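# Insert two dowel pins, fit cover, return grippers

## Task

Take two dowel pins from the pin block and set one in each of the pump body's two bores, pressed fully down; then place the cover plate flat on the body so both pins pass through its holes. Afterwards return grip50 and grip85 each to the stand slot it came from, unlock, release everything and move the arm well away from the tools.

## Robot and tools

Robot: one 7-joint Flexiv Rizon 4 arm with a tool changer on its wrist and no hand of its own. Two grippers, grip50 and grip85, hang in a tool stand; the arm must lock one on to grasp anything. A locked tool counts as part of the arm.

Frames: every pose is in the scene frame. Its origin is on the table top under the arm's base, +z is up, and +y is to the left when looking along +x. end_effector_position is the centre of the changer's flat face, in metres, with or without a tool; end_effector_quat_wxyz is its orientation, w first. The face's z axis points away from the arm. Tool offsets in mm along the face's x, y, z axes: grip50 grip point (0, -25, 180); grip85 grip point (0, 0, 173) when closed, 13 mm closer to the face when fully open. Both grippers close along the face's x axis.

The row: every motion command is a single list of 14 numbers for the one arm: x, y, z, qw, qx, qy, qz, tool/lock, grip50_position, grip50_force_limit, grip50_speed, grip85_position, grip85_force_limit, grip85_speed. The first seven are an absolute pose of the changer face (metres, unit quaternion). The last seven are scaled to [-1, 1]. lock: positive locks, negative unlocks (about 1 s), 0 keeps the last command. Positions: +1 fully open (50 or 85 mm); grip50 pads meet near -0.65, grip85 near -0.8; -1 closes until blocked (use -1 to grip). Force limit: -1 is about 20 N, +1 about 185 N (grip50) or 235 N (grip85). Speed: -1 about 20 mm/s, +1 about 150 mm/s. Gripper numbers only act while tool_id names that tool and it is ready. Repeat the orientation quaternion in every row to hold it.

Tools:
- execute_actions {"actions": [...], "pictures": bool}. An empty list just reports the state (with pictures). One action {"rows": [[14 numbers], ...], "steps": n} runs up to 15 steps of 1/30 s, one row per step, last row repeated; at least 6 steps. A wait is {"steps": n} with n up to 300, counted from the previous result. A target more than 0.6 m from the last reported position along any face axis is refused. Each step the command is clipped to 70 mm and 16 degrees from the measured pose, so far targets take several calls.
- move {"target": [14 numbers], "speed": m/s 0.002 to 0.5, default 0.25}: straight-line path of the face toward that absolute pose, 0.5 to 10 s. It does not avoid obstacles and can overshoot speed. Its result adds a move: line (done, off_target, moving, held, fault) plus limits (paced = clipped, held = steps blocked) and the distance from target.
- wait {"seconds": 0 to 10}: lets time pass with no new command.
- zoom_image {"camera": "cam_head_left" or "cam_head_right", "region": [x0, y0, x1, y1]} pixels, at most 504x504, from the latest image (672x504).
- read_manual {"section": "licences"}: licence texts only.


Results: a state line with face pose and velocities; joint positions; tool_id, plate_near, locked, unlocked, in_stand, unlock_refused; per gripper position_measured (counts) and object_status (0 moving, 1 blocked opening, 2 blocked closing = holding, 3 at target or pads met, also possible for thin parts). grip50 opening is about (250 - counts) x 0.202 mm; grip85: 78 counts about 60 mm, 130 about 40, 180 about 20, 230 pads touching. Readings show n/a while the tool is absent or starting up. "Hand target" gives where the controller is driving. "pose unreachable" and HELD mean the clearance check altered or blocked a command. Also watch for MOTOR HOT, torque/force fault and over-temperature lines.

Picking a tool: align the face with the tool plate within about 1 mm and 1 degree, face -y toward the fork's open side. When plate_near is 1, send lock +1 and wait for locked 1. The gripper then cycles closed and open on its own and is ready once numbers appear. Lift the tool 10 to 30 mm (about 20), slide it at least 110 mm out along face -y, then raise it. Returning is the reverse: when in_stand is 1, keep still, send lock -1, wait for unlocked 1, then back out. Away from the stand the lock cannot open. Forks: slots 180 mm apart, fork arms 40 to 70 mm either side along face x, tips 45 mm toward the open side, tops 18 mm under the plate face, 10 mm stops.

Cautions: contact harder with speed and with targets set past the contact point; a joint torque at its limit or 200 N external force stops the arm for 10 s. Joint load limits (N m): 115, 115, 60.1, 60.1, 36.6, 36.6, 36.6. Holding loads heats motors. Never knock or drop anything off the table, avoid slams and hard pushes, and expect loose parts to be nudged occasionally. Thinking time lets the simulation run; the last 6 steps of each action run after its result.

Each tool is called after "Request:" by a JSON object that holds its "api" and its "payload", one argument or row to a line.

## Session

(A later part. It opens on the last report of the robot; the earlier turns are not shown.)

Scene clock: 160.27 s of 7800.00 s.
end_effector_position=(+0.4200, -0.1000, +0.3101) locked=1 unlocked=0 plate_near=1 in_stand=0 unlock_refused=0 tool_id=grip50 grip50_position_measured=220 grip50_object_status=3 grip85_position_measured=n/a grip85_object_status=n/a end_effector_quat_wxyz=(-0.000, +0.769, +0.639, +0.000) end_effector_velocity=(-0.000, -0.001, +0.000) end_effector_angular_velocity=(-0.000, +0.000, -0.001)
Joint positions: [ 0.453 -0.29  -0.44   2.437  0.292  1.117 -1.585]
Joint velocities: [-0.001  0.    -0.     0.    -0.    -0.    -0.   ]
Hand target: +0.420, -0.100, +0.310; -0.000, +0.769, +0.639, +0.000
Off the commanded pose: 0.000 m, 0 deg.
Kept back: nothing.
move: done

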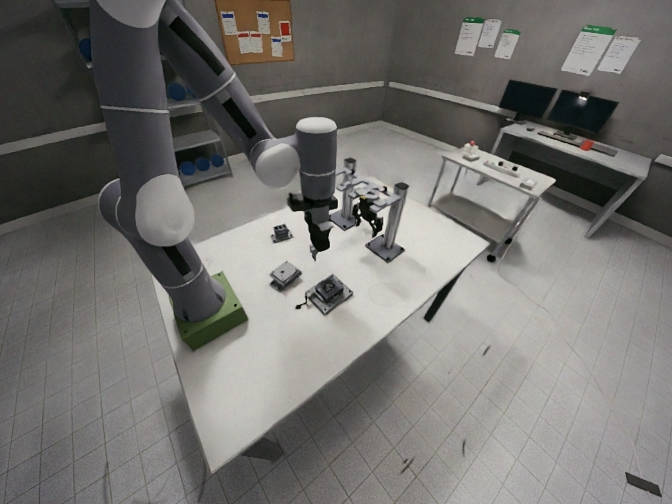

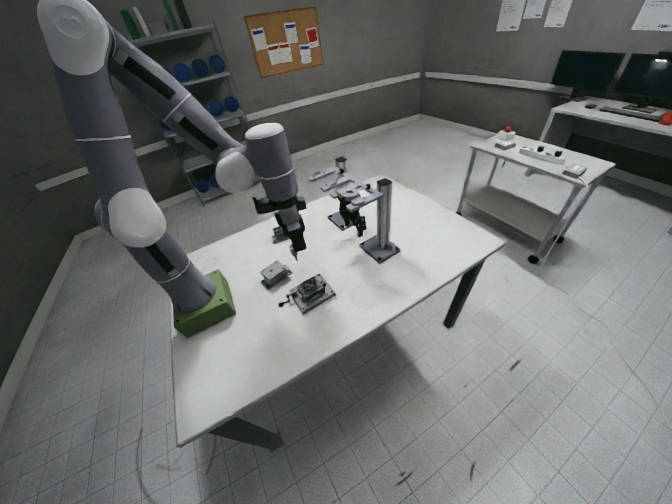

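Request:
{"api": "move", "payload": {
  "target": [0.4045,-0.2025,0.285,0,0.7694,0.6388,0,0,-0.35,-0.6,-1,1,0,0],
  "speed": 0.1
}}

Request:
{"api": "move", "payload": {
  "target": [0.4045,-0.2025,0.259,0,0.7694,0.6388,0,0,-0.35,-0.6,-1,1,0,0],
  "speed": 0.01
}}

Request:
{"api": "move", "payload": {
  "target": [0.4045,-0.2025,0.255,0,0.7694,0.6388,0,0,-0.35,-0.6,-1,1,0,0],
  "speed": 0.005
}}

Request:
{"api": "move", "payload": {
  "target": [0.4045,-0.2025,0.255,0,0.7694,0.6388,0,0,-1,-0.6,-1,1,0,0],
  "speed": 0.005
}}

Scene clock: 162.67 s of 7800.00 s.
end_effector_position=(+0.4046, -0.2026, +0.2850) locked=1 unlocked=0 plate_near=1 in_stand=0 unlock_refused=0 tool_id=grip50 grip50_position_measured=205 grip50_object_status=3 grip85_position_measured=n/a grip85_object_status=n/a end_effector_quat_wxyz=(+0.000, +0.769, +0.639, -0.000) end_effector_velocity=(+0.000, +0.000, +0.000) end_effector_angular_velocity=(-0.000, +0.000, +0.001)
Joint positions: [ 0.19  -0.419 -0.411  2.343  0.403  1.133 -1.908]
Joint velocities: [ 0.001  0.    -0.    -0.    -0.    -0.    -0.   ]
Hand target: +0.405, -0.202, +0.285; +0.000, +0.769, +0.639, -0.000
Off the commanded pose: 0.000 m, 0 deg.
Kept back: nothing.
move: done

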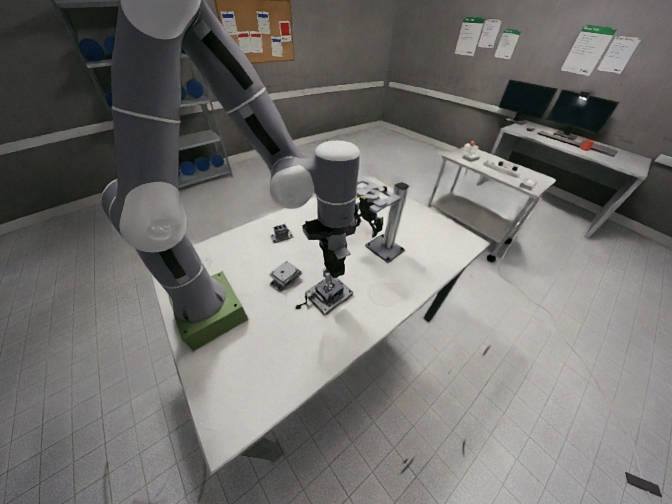

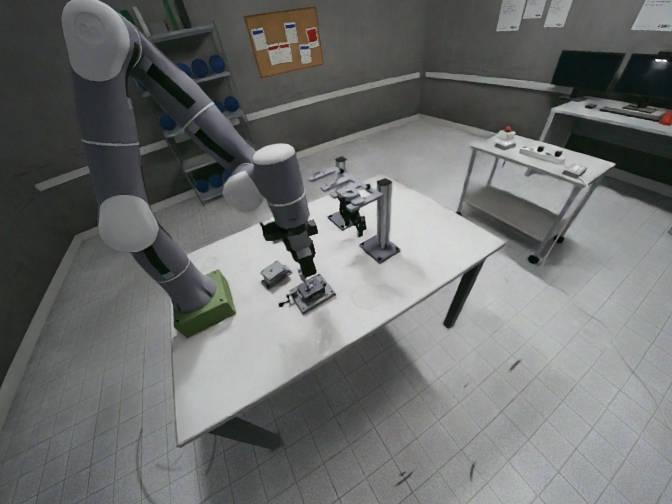

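Scene clock: 165.50 s of 7800.00 s.
end_effector_position=(+0.4089, -0.2043, +0.2642) locked=1 unlocked=0 plate_near=1 in_stand=0 unlock_refused=0 tool_id=grip50 grip50_position_measured=205 grip50_object_status=3 grip85_position_measured=n/a grip85_object_status=n/a end_effector_quat_wxyz=(+0.007, +0.769, +0.639, +0.005) end_effector_velocity=(+0.000, +0.000, +0.000) end_effector_angular_velocity=(-0.000, -0.000, -0.001)
Joint positions: [ 0.14  -0.493 -0.349  2.31   0.459  1.191 -1.95 ]
Joint velocities: [-0.007  0.001  0.008  0.001 -0.008  0.003  0.007]
Hand target: +0.405, -0.202, +0.259; +0.000, +0.769, +0.639, -0.000
Off the commanded pose: 0.007 m, 1 deg.
Kept back: nothing.
move: off_target

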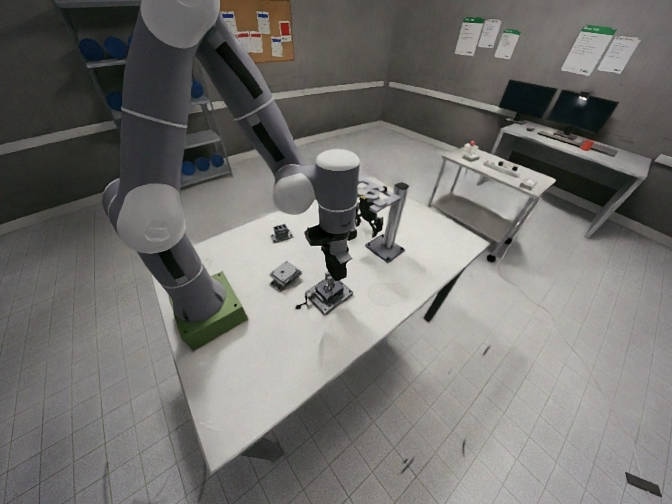

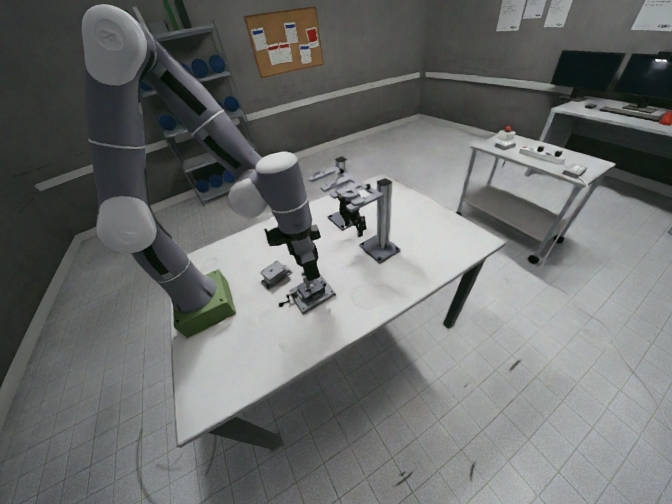

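Scene clock: 176.93 s of 7800.00 s.
end_effector_position=(+0.4113, -0.2049, +0.2645) locked=1 unlocked=0 plate_near=1 in_stand=0 unlock_refused=0 tool_id=grip50 grip50_position_measured=205 grip50_object_status=3 grip85_position_measured=n/a grip85_object_status=n/a end_effector_quat_wxyz=(+0.010, +0.769, +0.639, +0.008) end_effector_velocity=(+0.000, +0.000, -0.000) end_effector_angular_velocity=(+0.000, +0.000, -0.001)
Joint positions: [ 0.129 -0.494 -0.338  2.306  0.457  1.2   -1.949]
Joint velocities: [ 0.    -0.     0.    -0.     0.    -0.     0.001]
Hand target: +0.410, -0.205, +0.264; +0.009, +0.769, +0.639, +0.007
Off the commanded pose: 0.012 m, 1 deg.
FORCE FAULT: contact force on the arm reached its limit, and the arm stopped for 10 seconds. The contact can be on any part of the arm, not only on its tool. The arm's remaining commands of this call were not run. The arm holds still and accepts commands again. Move the arm away from the contact; if what it grips holds it there, let go first. Pushing or pulling that hard again can fault the arm again.
Kept back: nothing.
move: fault

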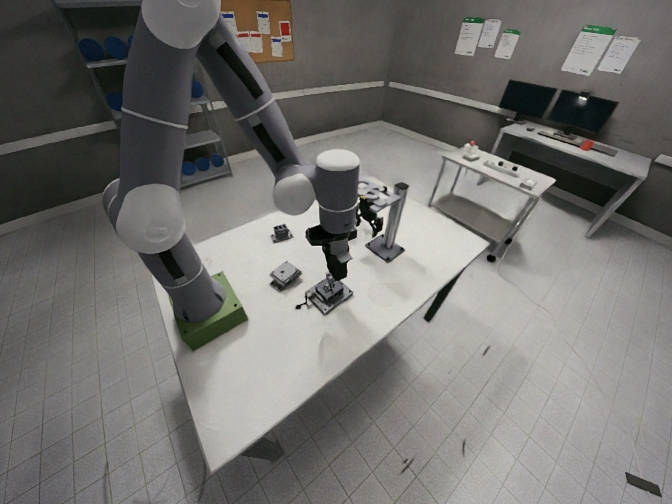

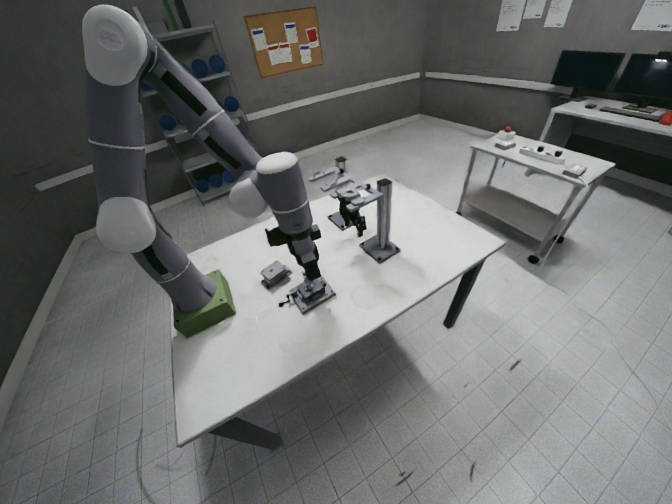

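not run: a fault stop came before this call.

Request:
{"api": "move", "payload": {
  "target": [0.3985,-0.2035,0.275,0,0.7694,0.6388,0,0,-0.45,-0.6,-1,1,0,0],
  "speed": 0.02
}}

Request:
{"api": "move", "payload": {
  "target": [0.3985,-0.2035,0.264,0,0.7694,0.6388,0,0,-0.45,-0.6,-1,1,0,0],
  "speed": 0.01
}}

Request:
{"api": "zoom_image", "payload": {
  "camera": "cam_head_right",
  "region": [298,275,322,299]
}}

Scene clock: 178.27 s of 7800.00 s.
end_effector_position=(+0.3985, -0.2035, +0.2750) locked=1 unlocked=0 plate_near=1 in_stand=0 unlock_refused=0 tool_id=grip50 grip50_position_measured=220 grip50_object_status=3 grip85_position_measured=n/a grip85_object_status=n/a end_effector_quat_wxyz=(+0.000, +0.769, +0.639, +0.000) end_effector_velocity=(-0.000, -0.000, -0.000) end_effector_angular_velocity=(-0.000, +0.001, +0.000)
Joint positions: [ 0.156 -0.443 -0.374  2.348  0.42   1.165 -1.924]
Joint velocities: [-0.    -0.    -0.     0.    -0.001  0.    -0.   ]
Hand target: +0.398, -0.204, +0.275; +0.000, +0.769, +0.639, -0.000
Off the commanded pose: 0.000 m, 0 deg.
Kept back: nothing.
move: done

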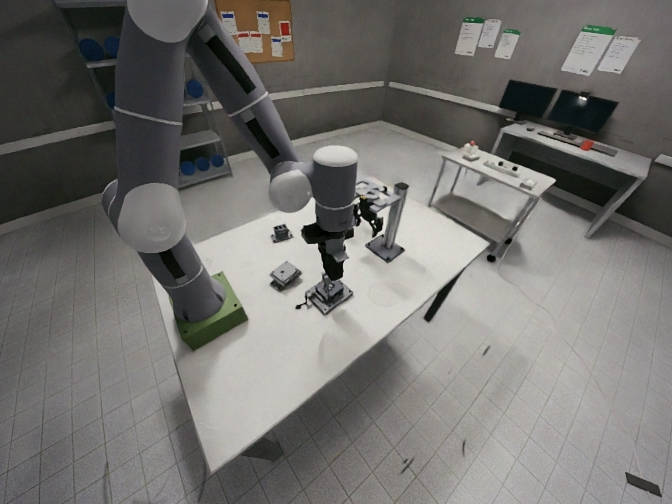

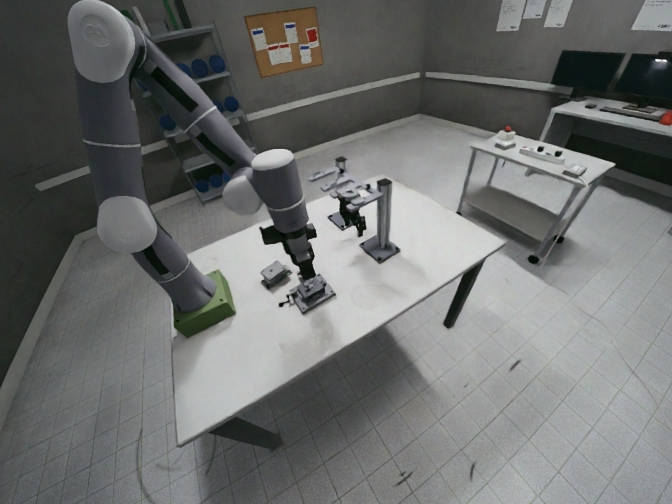

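Scene clock: 179.60 s of 7800.00 s.
end_effector_position=(+0.3985, -0.2035, +0.2640) locked=1 unlocked=0 plate_near=1 in_stand=0 unlock_refused=0 tool_id=grip50 grip50_position_measured=220 grip50_object_status=3 grip85_position_measured=n/a grip85_object_status=n/a end_effector_quat_wxyz=(-0.000, +0.769, +0.639, -0.000) end_effector_velocity=(+0.000, +0.000, +0.000) end_effector_angular_velocity=(+0.000, -0.000, +0.001)
Joint positions: [ 0.136 -0.479 -0.347  2.335  0.446  1.187 -1.942]
Joint velocities: [ 0.     0.     0.    -0.     0.    -0.    -0.001]
Hand target: +0.399, -0.203, +0.264; +0.000, +0.769, +0.639, -0.000
Off the commanded pose: 0.000 m, 0 deg.
Kept back: nothing.
move: done

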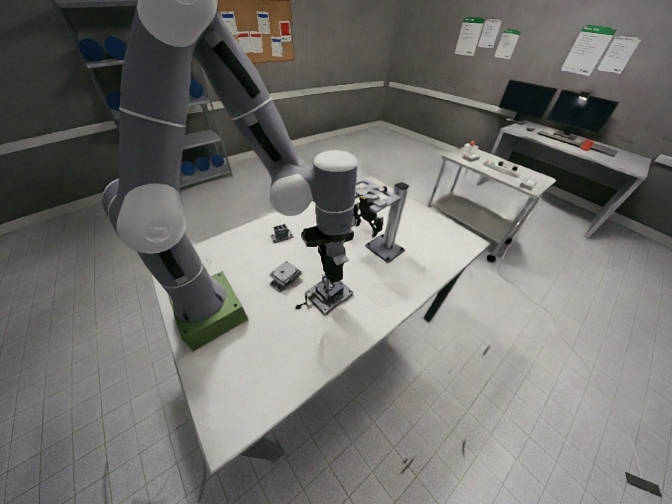

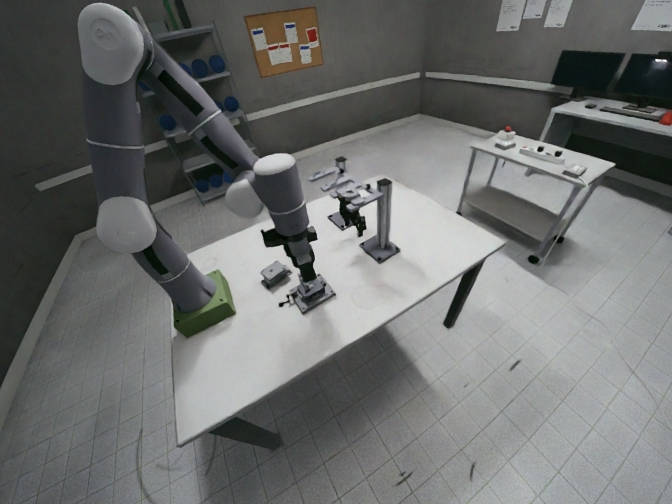

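Region (298, 275, 322, 299) of cam_head_right's 672x504 image, scaled by 21.000, with more detail than that image has.

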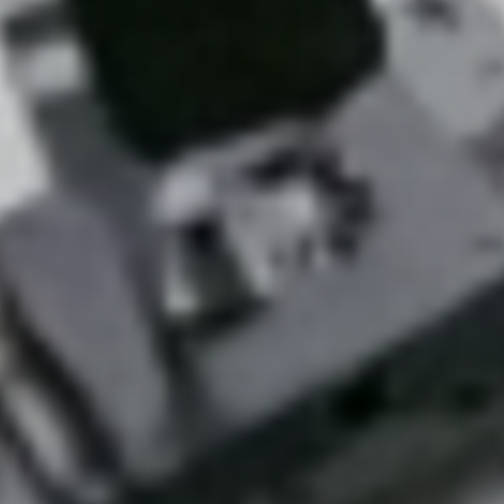

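Request:
{"api": "move", "payload": {
  "target": [0.3985,-0.2035,0.2595,0,0.7694,0.6388,0,0,-0.45,-0.6,-1,1,0,0],
  "speed": 0.006
}}

Request:
{"api": "move", "payload": {
  "target": [0.3985,-0.2035,0.2552,0,0.7694,0.6388,0,0,-0.45,-0.6,-1,1,0,0],
  "speed": 0.005
}}

Request:
{"api": "move", "payload": {
  "target": [0.3985,-0.2035,0.2552,0,0.7694,0.6388,0,0,-1,-0.6,-1,1,0,0]
}}

Scene clock: 180.80 s of 7800.00 s.
end_effector_position=(+0.3985, -0.2035, +0.2595) locked=1 unlocked=0 plate_near=1 in_stand=0 unlock_refused=0 tool_id=grip50 grip50_position_measured=220 grip50_object_status=3 grip85_position_measured=n/a grip85_object_status=n/a end_effector_quat_wxyz=(-0.000, +0.769, +0.639, -0.000) end_effector_velocity=(+0.000, -0.000, +0.000) end_effector_angular_velocity=(-0.000, +0.000, +0.000)
Joint positions: [ 0.128 -0.493 -0.336  2.33   0.456  1.197 -1.949]
Joint velocities: [-0.     0.     0.    -0.    -0.001 -0.     0.   ]
Hand target: +0.399, -0.203, +0.260; +0.000, +0.769, +0.639, -0.000
Off the commanded pose: 0.000 m, 0 deg.
Kept back: nothing.
move: done

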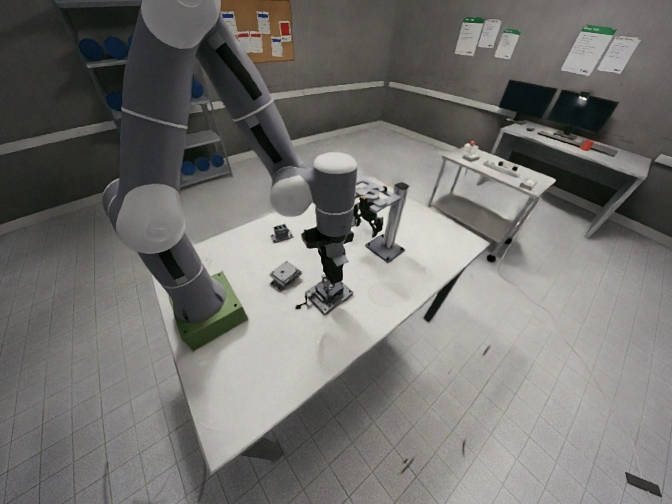

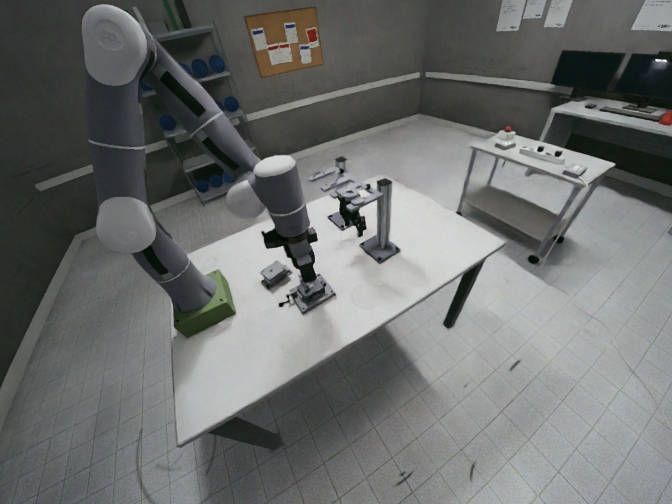

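Scene clock: 181.87 s of 7800.00 s.
end_effector_position=(+0.3985, -0.2035, +0.2552) locked=1 unlocked=0 plate_near=1 in_stand=0 unlock_refused=0 tool_id=grip50 grip50_position_measured=220 grip50_object_status=3 grip85_position_measured=n/a grip85_object_status=n/a end_effector_quat_wxyz=(-0.000, +0.769, +0.639, -0.000) end_effector_velocity=(+0.000, +0.000, +0.000) end_effector_angular_velocity=(+0.000, -0.000, +0.002)
Joint positions: [ 0.119 -0.507 -0.325  2.325  0.464  1.206 -1.955]
Joint velocities: [-0.    -0.     0.    -0.     0.     0.    -0.002]
Hand target: +0.399, -0.203, +0.255; +0.000, +0.769, +0.639, -0.000
Off the commanded pose: 0.000 m, 0 deg.
Kept back: nothing.
move: done

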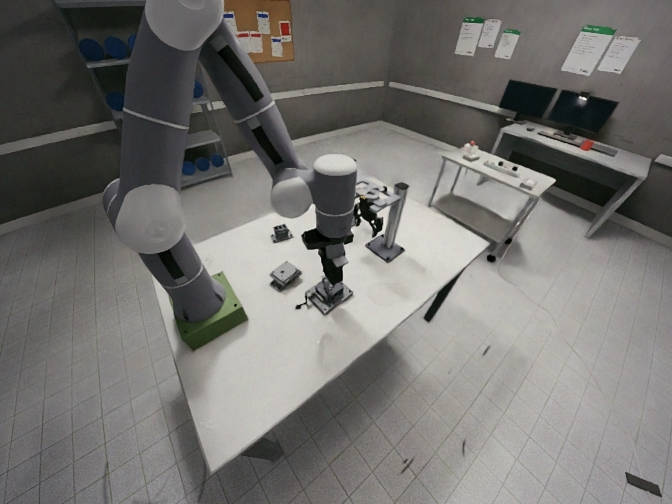

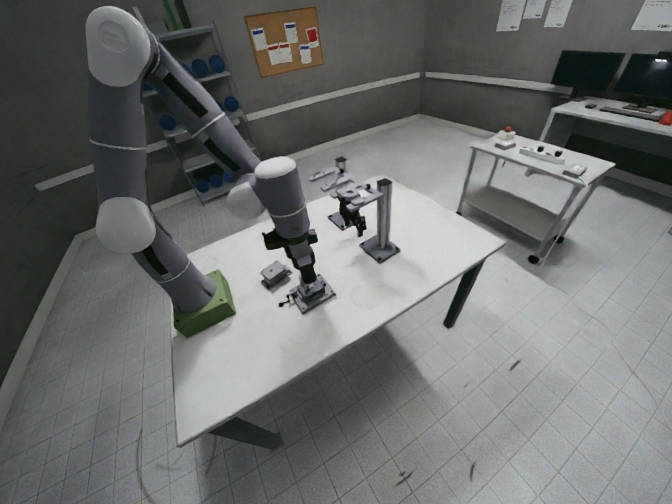

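Scene clock: 182.57 s of 7800.00 s.
end_effector_position=(+0.3985, -0.2035, +0.2552) locked=1 unlocked=0 plate_near=1 in_stand=0 unlock_refused=0 tool_id=grip50 grip50_position_measured=252 grip50_object_status=3 grip85_position_measured=n/a grip85_object_status=n/a end_effector_quat_wxyz=(-0.000, +0.769, +0.639, -0.000) end_effector_velocity=(-0.000, -0.000, -0.000) end_effector_angular_velocity=(-0.000, +0.000, -0.001)
Joint positions: [ 0.119 -0.507 -0.325  2.325  0.464  1.206 -1.955]
Joint velocities: [-0.    -0.     0.     0.    -0.     0.     0.001]
Hand target: +0.399, -0.204, +0.255; -0.000, +0.769, +0.639, -0.000
Off the commanded pose: 0.000 m, 0 deg.
Kept back: nothing.
move: done

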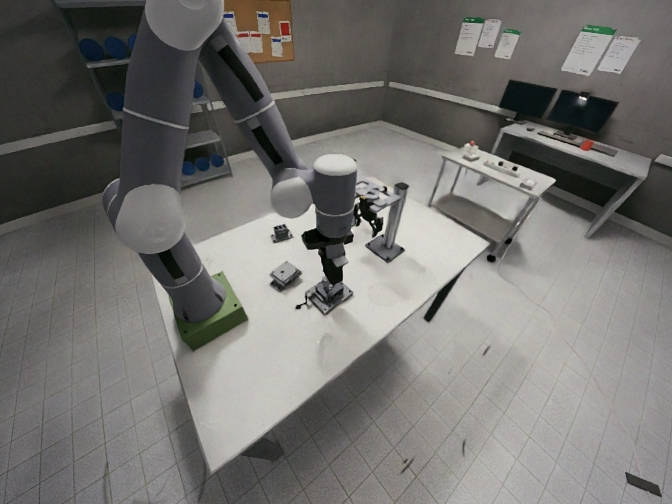

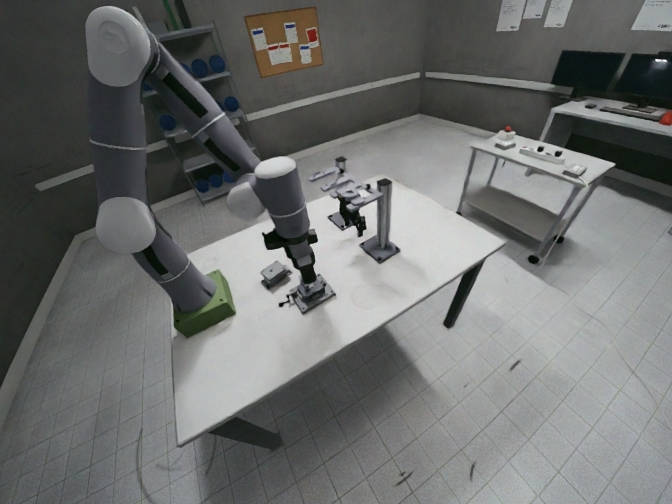

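Request:
{"api": "move", "payload": {
  "target": [0.3985,-0.2035,0.30,0,0.7694,0.6388,0,0,-0.35,-0.6,0,1,0,0],
  "speed": 0.05
}}

Request:
{"api": "move", "payload": {
  "target": [0.4531,0.204,0.29,0,0.7694,0.6388,0,0,-0.35,-0.6,0,1,0,0]
}}

Request:
{"api": "zoom_image", "payload": {
  "camera": "cam_head_right",
  "region": [295,272,325,302]
}}

Request:
{"api": "zoom_image", "payload": {
  "camera": "cam_head_left",
  "region": [314,272,344,302]
}}

Scene clock: 184.13 s of 7800.00 s.
end_effector_position=(+0.3986, -0.2035, +0.3001) locked=1 unlocked=0 plate_near=1 in_stand=0 unlock_refused=0 tool_id=grip50 grip50_position_measured=205 grip50_object_status=3 grip85_position_measured=n/a grip85_object_status=n/a end_effector_quat_wxyz=(+0.000, +0.769, +0.639, +0.000) end_effector_velocity=(-0.000, -0.000, -0.000) end_effector_angular_velocity=(-0.000, +0.000, -0.001)
Joint positions: [ 0.191 -0.357 -0.424  2.375  0.343  1.113 -1.87 ]
Joint velocities: [-0. -0. -0. -0. -0. -0.  0.]
Hand target: +0.398, -0.204, +0.300; -0.000, +0.769, +0.639, +0.000
Off the commanded pose: 0.000 m, 0 deg.
Kept back: nothing.
move: done

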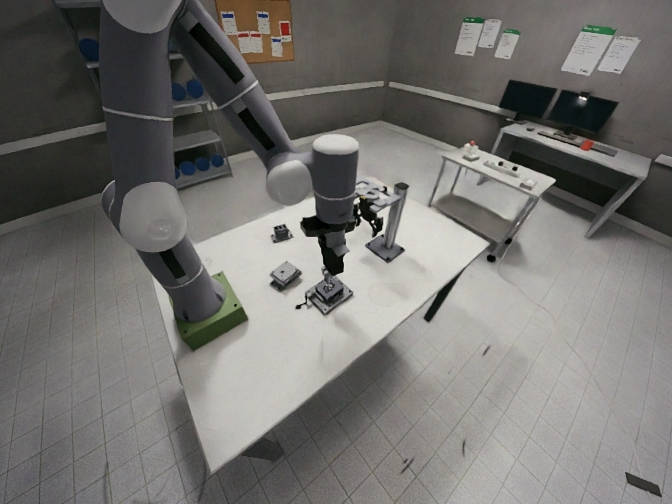

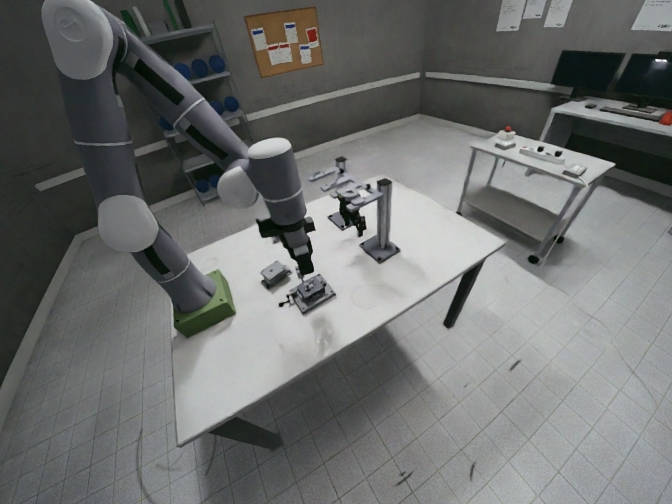

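Scene clock: 186.20 s of 7800.00 s.
end_effector_position=(+0.4528, +0.2040, +0.2902) locked=1 unlocked=0 plate_near=1 in_stand=0 unlock_refused=0 tool_id=grip50 grip50_position_measured=205 grip50_object_status=3 grip85_position_measured=n/a grip85_object_status=n/a end_effector_quat_wxyz=(-0.001, +0.769, +0.639, -0.000) end_effector_velocity=(-0.000, +0.000, +0.000) end_effector_angular_velocity=(-0.000, -0.000, +0.001)
Joint positions: [ 0.908 -0.446 -0.277  2.234  0.263  1.086 -0.928]
Joint velocities: [-0.     0.     0.001  0.    -0.001  0.     0.   ]
Hand target: +0.453, +0.204, +0.290; -0.001, +0.769, +0.639, -0.000
Off the commanded pose: 0.000 m, 0 deg.
Kept back: nothing.
move: done

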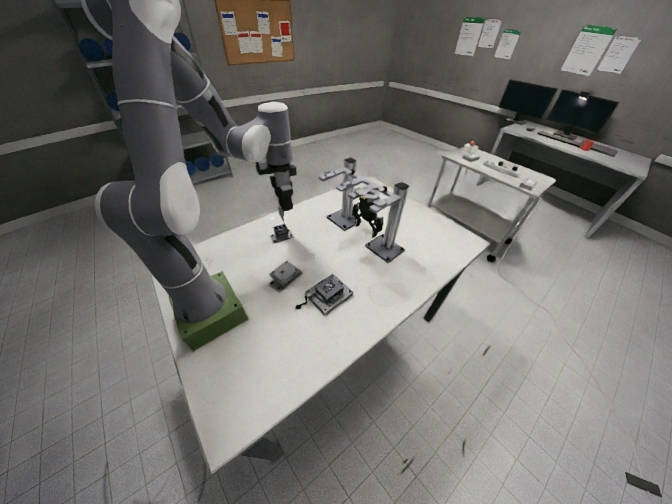

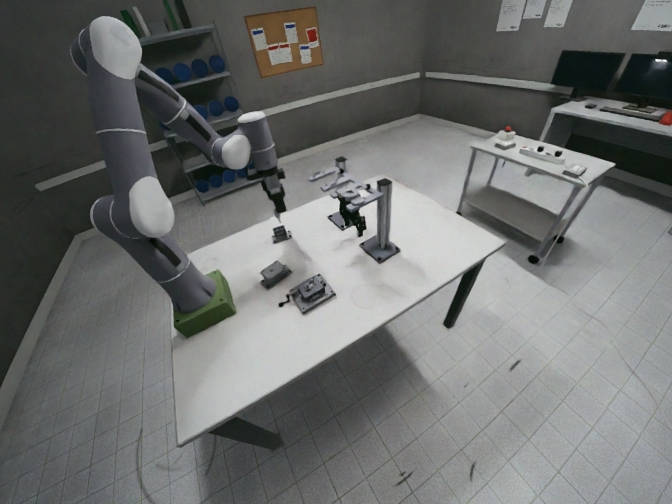

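Region (295, 272, 325, 302) of cam_head_right's 672x504 image, scaled by 16.800, with more detail than that image has.

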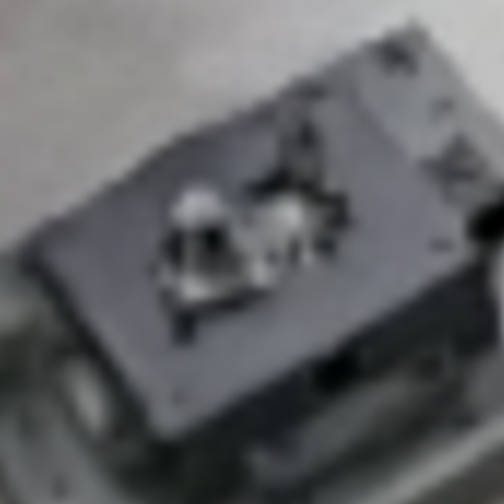

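Region (314, 272, 344, 302) of cam_head_left's 672x504 image, scaled by 16.800, with more detail than that image has.

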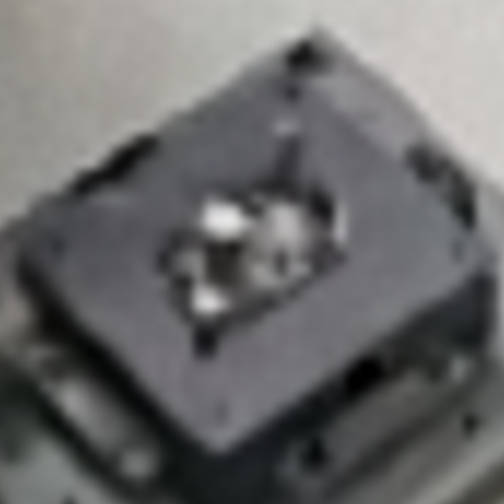

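Request:
{"api": "move", "payload": {
  "target": [0.4531,0.204,0.257,0,0.7694,0.6388,0,0,-0.35,-0.6,0,1,0,0],
  "speed": 0.03
}}

Request:
{"api": "move", "payload": {
  "target": [0.4531,0.204,0.252,0,0.7694,0.6388,0,0,-0.35,-0.6,-1,1,0,0],
  "speed": 0.005
}}

Scene clock: 187.93 s of 7800.00 s.
end_effector_position=(+0.4530, +0.2040, +0.2569) locked=1 unlocked=0 plate_near=1 in_stand=0 unlock_refused=0 tool_id=grip50 grip50_position_measured=205 grip50_object_status=3 grip85_position_measured=n/a grip85_object_status=n/a end_effector_quat_wxyz=(-0.000, +0.769, +0.639, -0.000) end_effector_velocity=(-0.000, -0.000, -0.000) end_effector_angular_velocity=(-0.000, +0.000, -0.001)
Joint positions: [ 0.88  -0.542 -0.238  2.213  0.31   1.16  -0.96 ]
Joint velocities: [-0.    -0.     0.     0.    -0.    -0.     0.001]
Hand target: +0.453, +0.204, +0.257; -0.000, +0.769, +0.639, +0.000
Off the commanded pose: 0.000 m, 0 deg.
Kept back: nothing.
move: done

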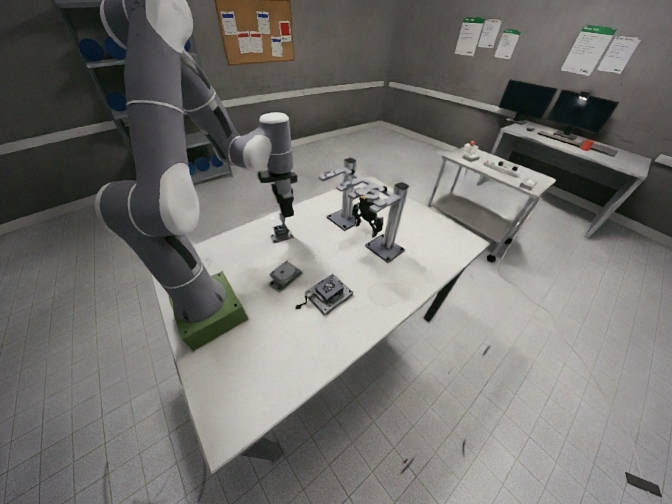

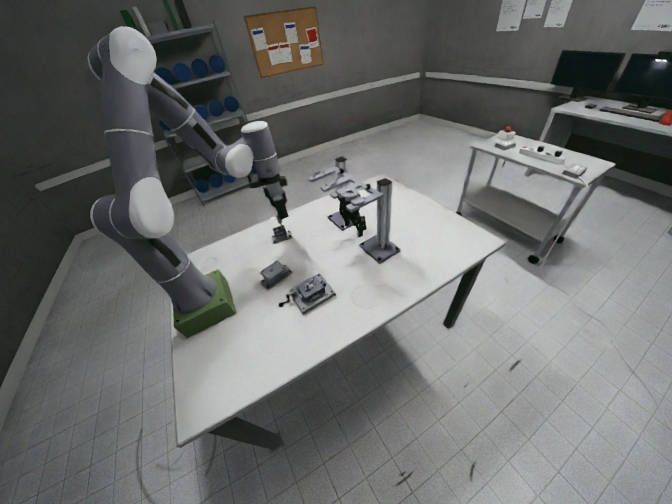

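Scene clock: 189.13 s of 7800.00 s.
end_effector_position=(+0.4531, +0.2040, +0.2520) locked=1 unlocked=0 plate_near=1 in_stand=0 unlock_refused=0 tool_id=grip50 grip50_position_measured=205 grip50_object_status=3 grip85_position_measured=n/a grip85_object_status=n/a end_effector_quat_wxyz=(-0.000, +0.769, +0.639, -0.000) end_effector_velocity=(+0.000, -0.000, +0.000) end_effector_angular_velocity=(+0.000, -0.000, +0.000)
Joint positions: [ 0.874 -0.556 -0.23   2.209  0.314  1.171 -0.964]
Joint velocities: [-0.     0.    -0.    -0.     0.     0.    -0.001]
Hand target: +0.453, +0.204, +0.252; +0.000, +0.769, +0.639, +0.000
Off the commanded pose: 0.000 m, 0 deg.
Kept back: nothing.
move: done

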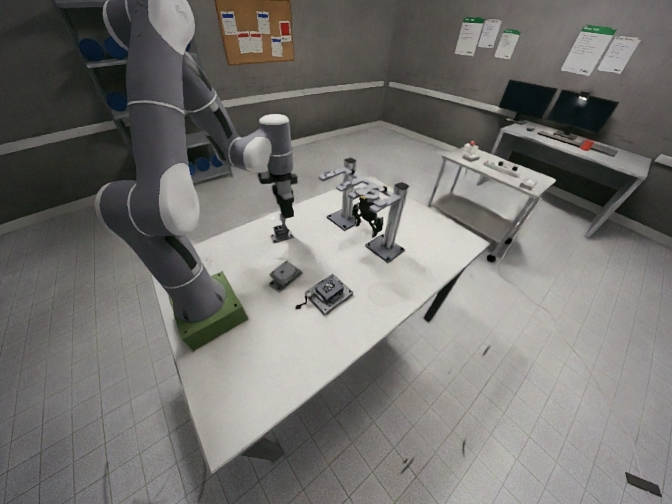

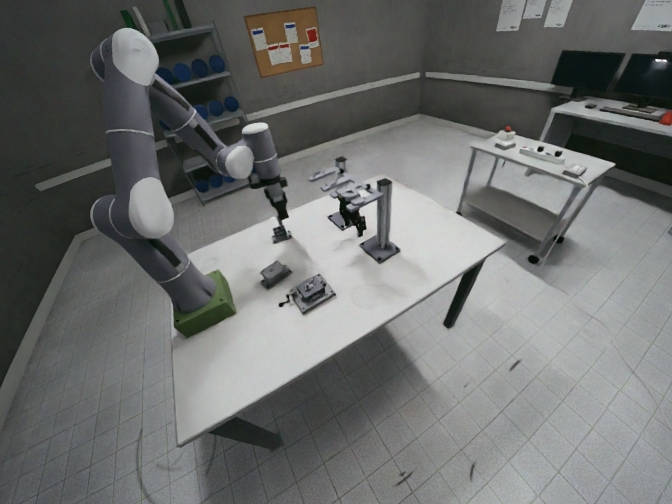

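Test pin height by closing at .246.

Request:
{"api": "move", "payload": {
  "target": [0.4531,0.204,0.246,0,0.7694,0.6388,0,0,-0.35,-0.6,-1,1,0,0],
  "speed": 0.008
}}

Request:
{"api": "move", "payload": {
  "target": [0.4531,0.204,0.246,0,0.7694,0.6388,0,0,-1,-0.6,-1,1,0,0]
}}

Scene clock: 190.33 s of 7800.00 s.
end_effector_position=(+0.4531, +0.2040, +0.2460) locked=1 unlocked=0 plate_near=1 in_stand=0 unlock_refused=0 tool_id=grip50 grip50_position_measured=205 grip50_object_status=3 grip85_position_measured=n/a grip85_object_status=n/a end_effector_quat_wxyz=(-0.000, +0.769, +0.639, -0.000) end_effector_velocity=(+0.000, +0.000, +0.000) end_effector_angular_velocity=(+0.000, -0.000, -0.000)
Joint positions: [ 0.867 -0.573 -0.221  2.205  0.321  1.184 -0.968]
Joint velocities: [-0.  0.  0. -0. -0. -0.  0.]
Hand target: +0.453, +0.204, +0.246; +0.000, +0.769, +0.639, +0.000
Off the commanded pose: 0.000 m, 0 deg.
Kept back: nothing.
move: done

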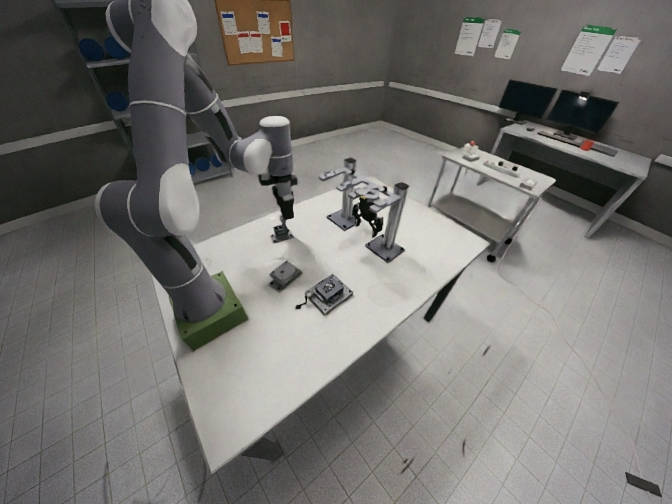

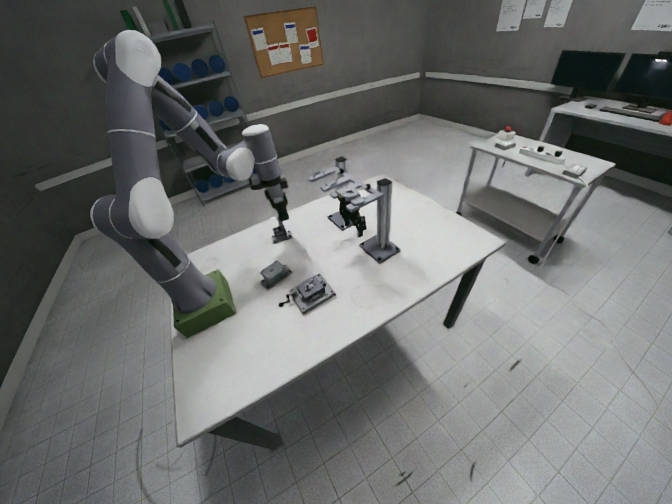

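Scene clock: 191.03 s of 7800.00 s.
end_effector_position=(+0.4538, +0.2043, +0.2470) locked=1 unlocked=0 plate_near=1 in_stand=0 unlock_refused=0 tool_id=grip50 grip50_position_measured=253 grip50_object_status=3 grip85_position_measured=n/a grip85_object_status=n/a end_effector_quat_wxyz=(+0.000, +0.769, +0.639, +0.001) end_effector_velocity=(+0.000, -0.000, -0.000) end_effector_angular_velocity=(-0.000, +0.000, -0.001)
Joint positions: [ 0.867 -0.572 -0.221  2.204  0.32   1.184 -0.968]
Joint velocities: [-0.    -0.    -0.    -0.    -0.    -0.     0.001]
Hand target: +0.453, +0.204, +0.246; +0.000, +0.769, +0.639, -0.000
Off the commanded pose: 0.001 m, 0 deg.
Kept back: nothing.
move: done

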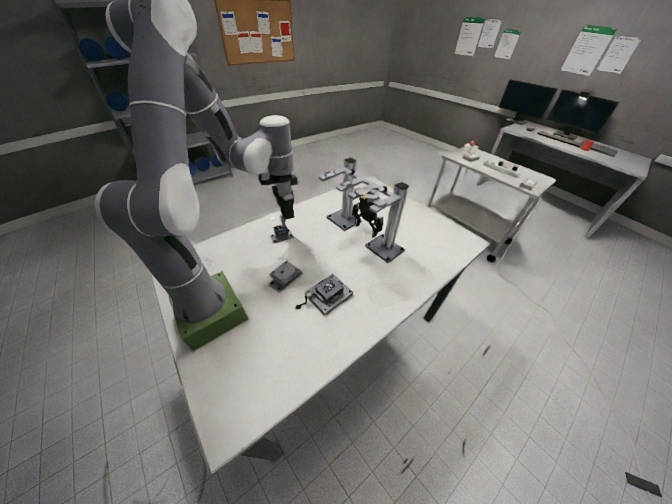

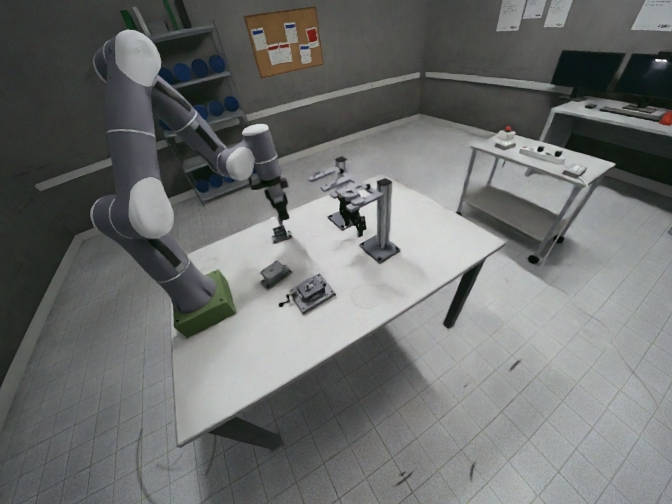

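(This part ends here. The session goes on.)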